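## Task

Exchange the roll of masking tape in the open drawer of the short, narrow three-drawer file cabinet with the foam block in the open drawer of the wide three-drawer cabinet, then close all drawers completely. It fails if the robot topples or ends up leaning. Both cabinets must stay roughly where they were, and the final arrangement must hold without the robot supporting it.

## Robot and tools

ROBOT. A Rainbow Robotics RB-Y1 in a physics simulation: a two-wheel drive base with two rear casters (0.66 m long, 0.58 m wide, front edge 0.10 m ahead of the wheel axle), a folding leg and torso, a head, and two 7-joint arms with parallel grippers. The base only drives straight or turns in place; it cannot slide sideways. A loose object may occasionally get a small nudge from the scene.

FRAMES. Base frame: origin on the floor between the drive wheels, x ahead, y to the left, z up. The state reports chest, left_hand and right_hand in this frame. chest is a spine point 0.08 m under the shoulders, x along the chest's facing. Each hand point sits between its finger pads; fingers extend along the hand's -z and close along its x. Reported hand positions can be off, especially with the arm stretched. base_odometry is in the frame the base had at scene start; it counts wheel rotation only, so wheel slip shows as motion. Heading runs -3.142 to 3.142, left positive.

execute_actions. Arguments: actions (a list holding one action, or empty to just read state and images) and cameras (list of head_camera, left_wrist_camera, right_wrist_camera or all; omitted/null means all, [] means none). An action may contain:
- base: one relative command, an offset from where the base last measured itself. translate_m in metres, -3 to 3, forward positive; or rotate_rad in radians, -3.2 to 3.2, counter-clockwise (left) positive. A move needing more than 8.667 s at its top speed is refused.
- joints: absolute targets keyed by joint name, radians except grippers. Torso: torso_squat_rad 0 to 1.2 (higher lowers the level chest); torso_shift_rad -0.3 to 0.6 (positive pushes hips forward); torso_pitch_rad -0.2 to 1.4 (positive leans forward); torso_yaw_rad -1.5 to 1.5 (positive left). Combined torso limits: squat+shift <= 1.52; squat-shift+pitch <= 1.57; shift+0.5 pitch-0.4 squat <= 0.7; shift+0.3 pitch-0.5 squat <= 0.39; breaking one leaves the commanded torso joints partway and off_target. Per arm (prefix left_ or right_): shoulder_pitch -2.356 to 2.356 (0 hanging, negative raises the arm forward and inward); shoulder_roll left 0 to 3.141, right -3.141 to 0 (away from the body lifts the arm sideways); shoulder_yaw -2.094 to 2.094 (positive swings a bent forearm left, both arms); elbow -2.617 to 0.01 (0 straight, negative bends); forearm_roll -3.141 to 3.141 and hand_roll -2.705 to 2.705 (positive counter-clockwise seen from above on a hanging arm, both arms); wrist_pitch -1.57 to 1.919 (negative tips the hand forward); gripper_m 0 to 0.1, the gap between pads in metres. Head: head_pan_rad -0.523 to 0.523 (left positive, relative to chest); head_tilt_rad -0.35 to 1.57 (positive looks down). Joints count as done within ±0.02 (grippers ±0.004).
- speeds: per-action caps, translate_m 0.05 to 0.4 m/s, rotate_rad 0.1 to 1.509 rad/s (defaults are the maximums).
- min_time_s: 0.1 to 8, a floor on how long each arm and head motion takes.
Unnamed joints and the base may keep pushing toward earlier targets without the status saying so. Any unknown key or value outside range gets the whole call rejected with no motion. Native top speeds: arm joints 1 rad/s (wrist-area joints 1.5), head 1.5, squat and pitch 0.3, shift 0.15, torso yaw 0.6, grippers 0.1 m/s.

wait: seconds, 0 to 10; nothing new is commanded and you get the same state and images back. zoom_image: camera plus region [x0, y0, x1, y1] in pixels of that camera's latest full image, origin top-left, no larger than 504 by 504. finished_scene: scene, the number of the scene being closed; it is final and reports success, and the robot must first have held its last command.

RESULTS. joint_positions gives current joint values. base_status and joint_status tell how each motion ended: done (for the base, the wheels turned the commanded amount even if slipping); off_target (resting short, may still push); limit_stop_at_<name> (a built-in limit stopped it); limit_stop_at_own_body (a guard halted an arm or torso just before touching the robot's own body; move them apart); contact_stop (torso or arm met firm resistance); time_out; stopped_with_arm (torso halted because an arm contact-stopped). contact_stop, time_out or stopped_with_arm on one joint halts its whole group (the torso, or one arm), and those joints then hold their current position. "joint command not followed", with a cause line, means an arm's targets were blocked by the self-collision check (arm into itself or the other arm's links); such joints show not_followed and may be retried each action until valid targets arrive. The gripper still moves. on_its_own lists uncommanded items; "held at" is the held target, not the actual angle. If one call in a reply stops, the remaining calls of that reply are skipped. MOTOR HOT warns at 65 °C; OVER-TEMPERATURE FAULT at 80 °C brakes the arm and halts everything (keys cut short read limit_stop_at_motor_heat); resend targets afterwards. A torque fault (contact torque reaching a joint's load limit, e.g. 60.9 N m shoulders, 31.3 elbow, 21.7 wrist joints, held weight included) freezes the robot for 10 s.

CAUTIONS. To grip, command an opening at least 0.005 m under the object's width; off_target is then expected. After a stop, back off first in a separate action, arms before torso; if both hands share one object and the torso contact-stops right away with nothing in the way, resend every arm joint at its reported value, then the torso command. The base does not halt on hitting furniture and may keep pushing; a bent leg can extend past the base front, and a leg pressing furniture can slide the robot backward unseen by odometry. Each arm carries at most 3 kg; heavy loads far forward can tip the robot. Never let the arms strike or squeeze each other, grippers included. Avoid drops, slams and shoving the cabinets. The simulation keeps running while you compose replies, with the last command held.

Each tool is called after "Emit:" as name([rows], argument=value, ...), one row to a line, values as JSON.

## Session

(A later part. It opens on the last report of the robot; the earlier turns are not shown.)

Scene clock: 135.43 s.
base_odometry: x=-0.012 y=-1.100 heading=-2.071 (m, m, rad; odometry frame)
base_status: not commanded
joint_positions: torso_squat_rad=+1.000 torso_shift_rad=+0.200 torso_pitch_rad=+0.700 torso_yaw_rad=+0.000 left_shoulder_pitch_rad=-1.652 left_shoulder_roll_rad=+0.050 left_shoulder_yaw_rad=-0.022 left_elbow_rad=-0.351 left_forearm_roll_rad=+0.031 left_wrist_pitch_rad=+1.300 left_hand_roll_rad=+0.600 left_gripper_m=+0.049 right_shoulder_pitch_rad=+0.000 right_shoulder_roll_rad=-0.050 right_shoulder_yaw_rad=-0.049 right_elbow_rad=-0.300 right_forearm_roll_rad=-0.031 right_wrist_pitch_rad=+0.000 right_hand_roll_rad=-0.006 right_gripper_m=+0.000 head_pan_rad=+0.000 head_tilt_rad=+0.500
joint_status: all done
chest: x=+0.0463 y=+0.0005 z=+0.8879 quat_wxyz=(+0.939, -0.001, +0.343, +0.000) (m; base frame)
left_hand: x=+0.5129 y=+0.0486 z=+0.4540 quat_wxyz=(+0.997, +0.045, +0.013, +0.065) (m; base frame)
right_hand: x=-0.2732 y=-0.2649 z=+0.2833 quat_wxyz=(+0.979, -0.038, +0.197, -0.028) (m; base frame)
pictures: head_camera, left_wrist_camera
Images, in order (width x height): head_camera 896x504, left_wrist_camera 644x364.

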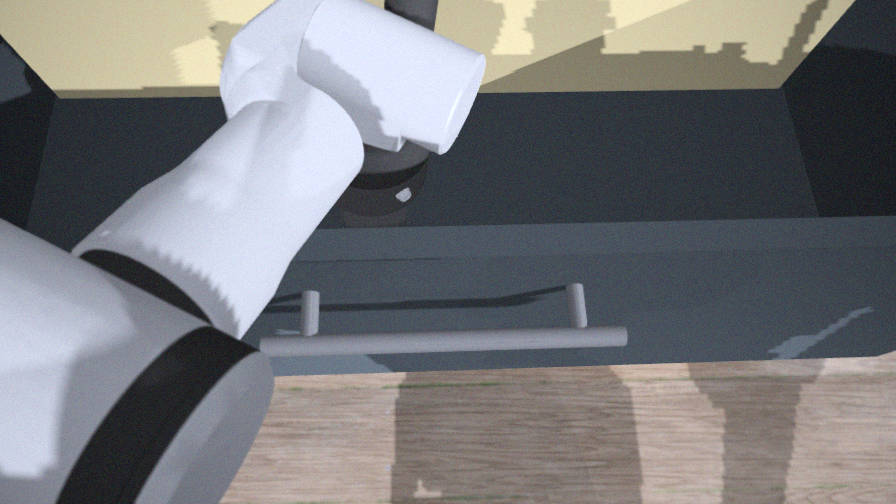

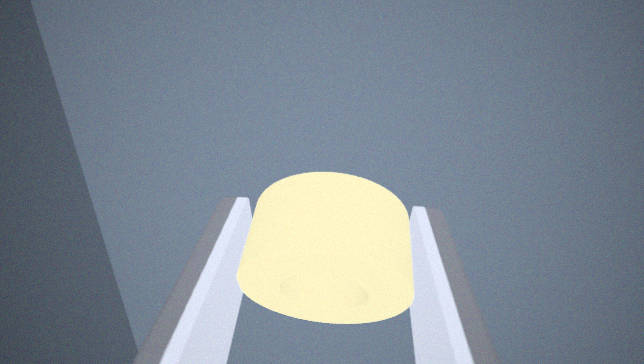

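Emit:
execute_actions([
  {"joints":{"left_gripper_m":0.085}},
], cameras=[])

Emit:
execute_actions([
  {"joints":{"left_elbow_rad":-0.9,"left_wrist_pitch_rad":1.85,"torso_squat_rad":0.5}},
], cameras=["left_wrist_camera"])

Emit:
execute_actions([
  {"base":{"translate_m":-0.55}},
], cameras=[])

Emit:
execute_actions([
  {"joints":{"left_shoulder_pitch_rad":-0.9,"left_elbow_rad":-1.65,"left_shoulder_roll_rad":0.2,"right_shoulder_pitch_rad":-1.3,"right_shoulder_roll_rad":-0.3,"right_wrist_pitch_rad":-0.65,"torso_squat_rad":1.0,"head_tilt_rad":0}},
], cameras=[])

Emit:
execute_actions([
  {"base":{"translate_m":0.6},"speeds":{"translate_m":0.1}},
], cameras=["head_camera"])

Scene clock: 137.27 s.
base_odometry: x=-0.012 y=-1.100 heading=-2.071 (m, m, rad; odometry frame)
base_status: not commanded
joint_positions: torso_squat_rad=+1.000 torso_shift_rad=+0.200 torso_pitch_rad=+0.700 torso_yaw_rad=+0.000 left_shoulder_pitch_rad=-1.652 left_shoulder_roll_rad=+0.050 left_shoulder_yaw_rad=-0.022 left_elbow_rad=-0.351 left_forearm_roll_rad=+0.031 left_wrist_pitch_rad=+1.300 left_hand_roll_rad=+0.600 left_gripper_m=+0.085 right_shoulder_pitch_rad=+0.000 right_shoulder_roll_rad=-0.050 right_shoulder_yaw_rad=-0.049 right_elbow_rad=-0.300 right_forearm_roll_rad=-0.031 right_wrist_pitch_rad=+0.000 right_hand_roll_rad=-0.006 right_gripper_m=+0.000 head_pan_rad=+0.000 head_tilt_rad=+0.500
joint_status: all done
chest: x=+0.0463 y=+0.0005 z=+0.8879 quat_wxyz=(+0.939, -0.001, +0.343, +0.000) (m; base frame)
left_hand: x=+0.5129 y=+0.0486 z=+0.4540 quat_wxyz=(+0.997, +0.045, +0.013, +0.065) (m; base frame)
right_hand: x=-0.2732 y=-0.2649 z=+0.2833 quat_wxyz=(+0.979, -0.038, +0.197, -0.028) (m; base frame)
pictures: none
No camera images: the call's "cameras" was empty. Leave "cameras" out to get every camera's image.

Scene clock: 139.73 s.
base_odometry: x=-0.012 y=-1.100 heading=-2.071 (m, m, rad; odometry frame)
base_status: not commanded
joint_positions: torso_squat_rad=+0.500 torso_shift_rad=+0.200 torso_pitch_rad=+0.700 torso_yaw_rad=+0.000 left_shoulder_pitch_rad=-1.650 left_shoulder_roll_rad=+0.050 left_shoulder_yaw_rad=-0.022 left_elbow_rad=-0.900 left_forearm_roll_rad=+0.031 left_wrist_pitch_rad=+1.850 left_hand_roll_rad=+0.600 left_gripper_m=+0.085 right_shoulder_pitch_rad=+0.000 right_shoulder_roll_rad=-0.050 right_shoulder_yaw_rad=-0.049 right_elbow_rad=-0.300 right_forearm_roll_rad=-0.031 right_wrist_pitch_rad=+0.000 right_hand_roll_rad=-0.006 right_gripper_m=+0.000 head_pan_rad=+0.000 head_tilt_rad=+0.500
joint_status: all done
chest: x=+0.0935 y=+0.0006 z=+1.1192 quat_wxyz=(+0.939, -0.001, +0.343, +0.000) (m; base frame)
left_hand: x=+0.5760 y=+0.0259 z=+0.8209 quat_wxyz=(+0.997, +0.046, +0.015, +0.057) (m; base frame)
right_hand: x=-0.2265 y=-0.2648 z=+0.5148 quat_wxyz=(+0.979, -0.038, +0.197, -0.028) (m; base frame)
pictures: left_wrist_camera
Images, in order (width x height): left_wrist_camera 644x364.

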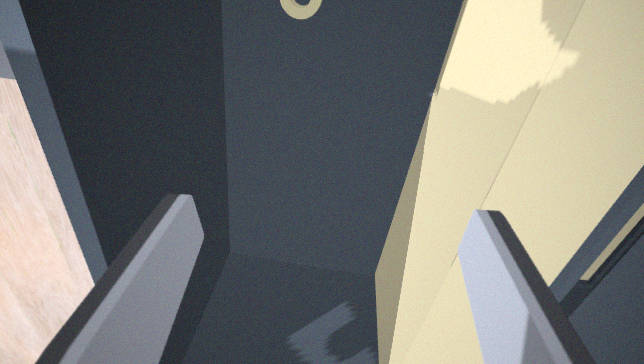

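Scene clock: 142.63 s.
base_odometry: x=+0.252 y=-0.618 heading=-2.070 (m, m, rad; odometry frame)
base_status: done
joint_positions: torso_squat_rad=+0.500 torso_shift_rad=+0.200 torso_pitch_rad=+0.700 torso_yaw_rad=+0.000 left_shoulder_pitch_rad=-1.650 left_shoulder_roll_rad=+0.050 left_shoulder_yaw_rad=-0.022 left_elbow_rad=-0.900 left_forearm_roll_rad=+0.031 left_wrist_pitch_rad=+1.850 left_hand_roll_rad=+0.600 left_gripper_m=+0.085 right_shoulder_pitch_rad=+0.000 right_shoulder_roll_rad=-0.050 right_shoulder_yaw_rad=-0.049 right_elbow_rad=-0.300 right_forearm_roll_rad=-0.031 right_wrist_pitch_rad=+0.000 right_hand_roll_rad=-0.006 right_gripper_m=+0.000 head_pan_rad=+0.000 head_tilt_rad=+0.500
joint_status: not commanded
chest: x=+0.0934 y=+0.0006 z=+1.1192 quat_wxyz=(+0.939, -0.001, +0.343, +0.000) (m; base frame)
left_hand: x=+0.5760 y=+0.0260 z=+0.8209 quat_wxyz=(+0.997, +0.046, +0.015, +0.057) (m; base frame)
right_hand: x=-0.2265 y=-0.2649 z=+0.5148 quat_wxyz=(+0.979, -0.038, +0.197, -0.028) (m; base frame)
pictures: none
No camera images: the call's "cameras" was empty. Leave "cameras" out to get every camera's image.

Scene clock: 145.13 s.
base_odometry: x=+0.252 y=-0.618 heading=-2.070 (m, m, rad; odometry frame)
base_status: not commanded
joint_positions: torso_squat_rad=+1.000 torso_shift_rad=+0.200 torso_pitch_rad=+0.700 torso_yaw_rad=+0.000 left_shoulder_pitch_rad=-0.900 left_shoulder_roll_rad=+0.200 left_shoulder_yaw_rad=-0.022 left_elbow_rad=-1.650 left_forearm_roll_rad=+0.031 left_wrist_pitch_rad=+1.850 left_hand_roll_rad=+0.600 left_gripper_m=+0.085 right_shoulder_pitch_rad=-1.300 right_shoulder_roll_rad=-0.300 right_shoulder_yaw_rad=-0.049 right_elbow_rad=-0.300 right_forearm_roll_rad=-0.031 right_wrist_pitch_rad=-0.650 right_hand_roll_rad=-0.006 right_gripper_m=+0.000 head_pan_rad=+0.000 head_tilt_rad=+0.000
joint_status: all done
chest: x=+0.0465 y=+0.0005 z=+0.8878 quat_wxyz=(+0.939, -0.001, +0.343, +0.000) (m; base frame)
left_hand: x=+0.4214 y=+0.1799 z=+0.4846 quat_wxyz=(+0.986, +0.049, -0.002, +0.158) (m; base frame)
right_hand: x=+0.6847 y=-0.1789 z=+0.5430 quat_wxyz=(+0.711, +0.007, -0.691, +0.128) (m; base frame)
pictures: none
No camera images: the call's "cameras" was empty. Leave "cameras" out to get every camera's image.

Scene clock: 151.87 s.
base_odometry: x=-0.035 y=-1.144 heading=-2.069 (m, m, rad; odometry frame)
base_status: done
joint_positions: torso_squat_rad=+1.000 torso_shift_rad=+0.200 torso_pitch_rad=+0.700 torso_yaw_rad=+0.000 left_shoulder_pitch_rad=-0.900 left_shoulder_roll_rad=+0.200 left_shoulder_yaw_rad=-0.022 left_elbow_rad=-1.650 left_forearm_roll_rad=+0.031 left_wrist_pitch_rad=+1.850 left_hand_roll_rad=+0.600 left_gripper_m=+0.085 right_shoulder_pitch_rad=-1.300 right_shoulder_roll_rad=-0.300 right_shoulder_yaw_rad=-0.049 right_elbow_rad=-0.300 right_forearm_roll_rad=-0.031 right_wrist_pitch_rad=-0.650 right_hand_roll_rad=-0.006 right_gripper_m=+0.000 head_pan_rad=+0.000 head_tilt_rad=+0.000
joint_status: not commanded
chest: x=+0.0465 y=+0.0005 z=+0.8878 quat_wxyz=(+0.939, -0.001, +0.343, +0.000) (m; base frame)
left_hand: x=+0.4215 y=+0.1799 z=+0.4847 quat_wxyz=(+0.986, +0.049, -0.002, +0.158) (m; base frame)
right_hand: x=+0.6846 y=-0.1789 z=+0.5429 quat_wxyz=(+0.711, +0.007, -0.691, +0.128) (m; base frame)
pictures: head_camera
Images, in order (width x height): head_camera 896x504.

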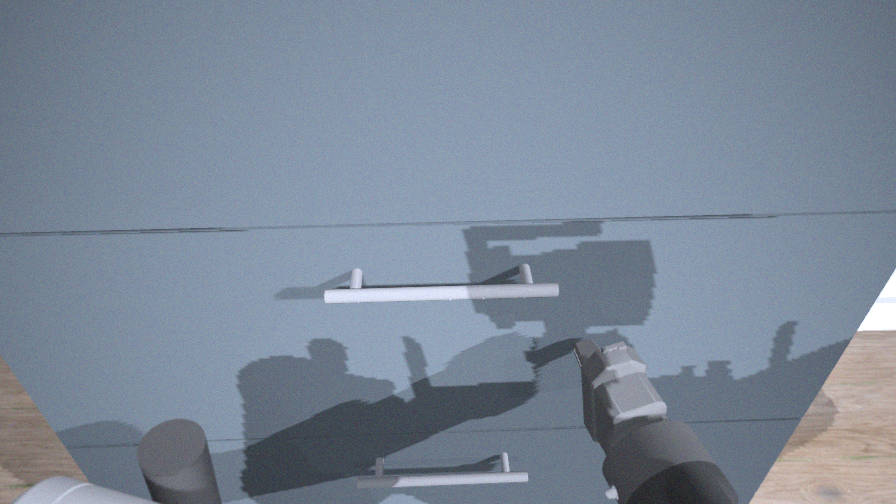

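Nearly; a touch more.

Emit:
execute_actions([
  {"base":{"translate_m":0.025},"speeds":{"translate_m":0.05}},
], cameras=[])

Emit:
execute_actions([
  {"base":{"translate_m":-0.15}},
], cameras=[])

Emit:
finished_scene(scene=2)

Scene clock: 162.63 s.
TORQUE FAULT: right_wrist_pitch_rad reached its load limit. The robot stopped for 10 seconds, dropped its targets and accepts commands again. The stop added 9.3 s to the call and to motion_time.
base_odometry: x=-0.046 y=-1.164 heading=-2.070 (m, m, rad; odometry frame)
base_status: done
joint_positions: torso_squat_rad=+1.000 torso_shift_rad=+0.199 torso_pitch_rad=+0.699 torso_yaw_rad=-0.001 left_shoulder_pitch_rad=-0.900 left_shoulder_roll_rad=+0.200 left_shoulder_yaw_rad=-0.022 left_elbow_rad=-1.650 left_forearm_roll_rad=+0.031 left_wrist_pitch_rad=+1.850 left_hand_roll_rad=+0.600 left_gripper_m=+0.085 right_shoulder_pitch_rad=-1.275 right_shoulder_roll_rad=-0.290 right_shoulder_yaw_rad=-0.046 right_elbow_rad=-0.293 right_forearm_roll_rad=-0.029 right_wrist_pitch_rad=-0.655 right_hand_roll_rad=-0.006 right_gripper_m=+0.001 head_pan_rad=+0.000 head_tilt_rad=+0.000
joint_status: not commanded
chest: x=+0.0459 y=+0.0005 z=+0.8880 quat_wxyz=(+0.940, -0.001, +0.342, +0.000) (m; base frame)
left_hand: x=+0.4214 y=+0.1795 z=+0.4853 quat_wxyz=(+0.986, +0.049, -0.002, +0.158) (m; base frame)
right_hand: x=+0.6719 y=-0.1789 z=+0.5268 quat_wxyz=(+0.721, +0.008, -0.681, +0.129) (m; base frame)
pictures: none
No camera images: the call's "cameras" was empty. Leave "cameras" out to get every camera's image.

not run: a stop came earlier in this reply.

not run: a stop came earlier in this reply.

Emit:
execute_actions([
  {"base":{"translate_m":-0.15}},
], cameras=[])

Emit:
finished_scene(scene=2)

Scene clock: 164.70 s.
base_odometry: x=+0.026 y=-1.032 heading=-2.070 (m, m, rad; odometry frame)
base_status: done
joint_positions: torso_squat_rad=+1.000 torso_shift_rad=+0.200 torso_pitch_rad=+0.700 torso_yaw_rad=+0.000 left_shoulder_pitch_rad=-0.900 left_shoulder_roll_rad=+0.200 left_shoulder_yaw_rad=-0.022 left_elbow_rad=-1.650 left_forearm_roll_rad=+0.031 left_wrist_pitch_rad=+1.850 left_hand_roll_rad=+0.600 left_gripper_m=+0.085 right_shoulder_pitch_rad=-1.284 right_shoulder_roll_rad=-0.294 right_shoulder_yaw_rad=-0.047 right_elbow_rad=-0.296 right_forearm_roll_rad=-0.029 right_wrist_pitch_rad=-0.654 right_hand_roll_rad=-0.006 right_gripper_m=+0.000 head_pan_rad=+0.000 head_tilt_rad=+0.000
joint_status: not commanded
chest: x=+0.0464 y=+0.0006 z=+0.8878 quat_wxyz=(+0.939, -0.001, +0.343, +0.000) (m; base frame)
left_hand: x=+0.4214 y=+0.1799 z=+0.4847 quat_wxyz=(+0.986, +0.049, -0.002, +0.158) (m; base frame)
right_hand: x=+0.6767 y=-0.1785 z=+0.5323 quat_wxyz=(+0.717, +0.008, -0.685, +0.129) (m; base frame)
pictures: none
No camera images: the call's "cameras" was empty. Leave "cameras" out to get every camera's image.

The scene is finished: the task was done.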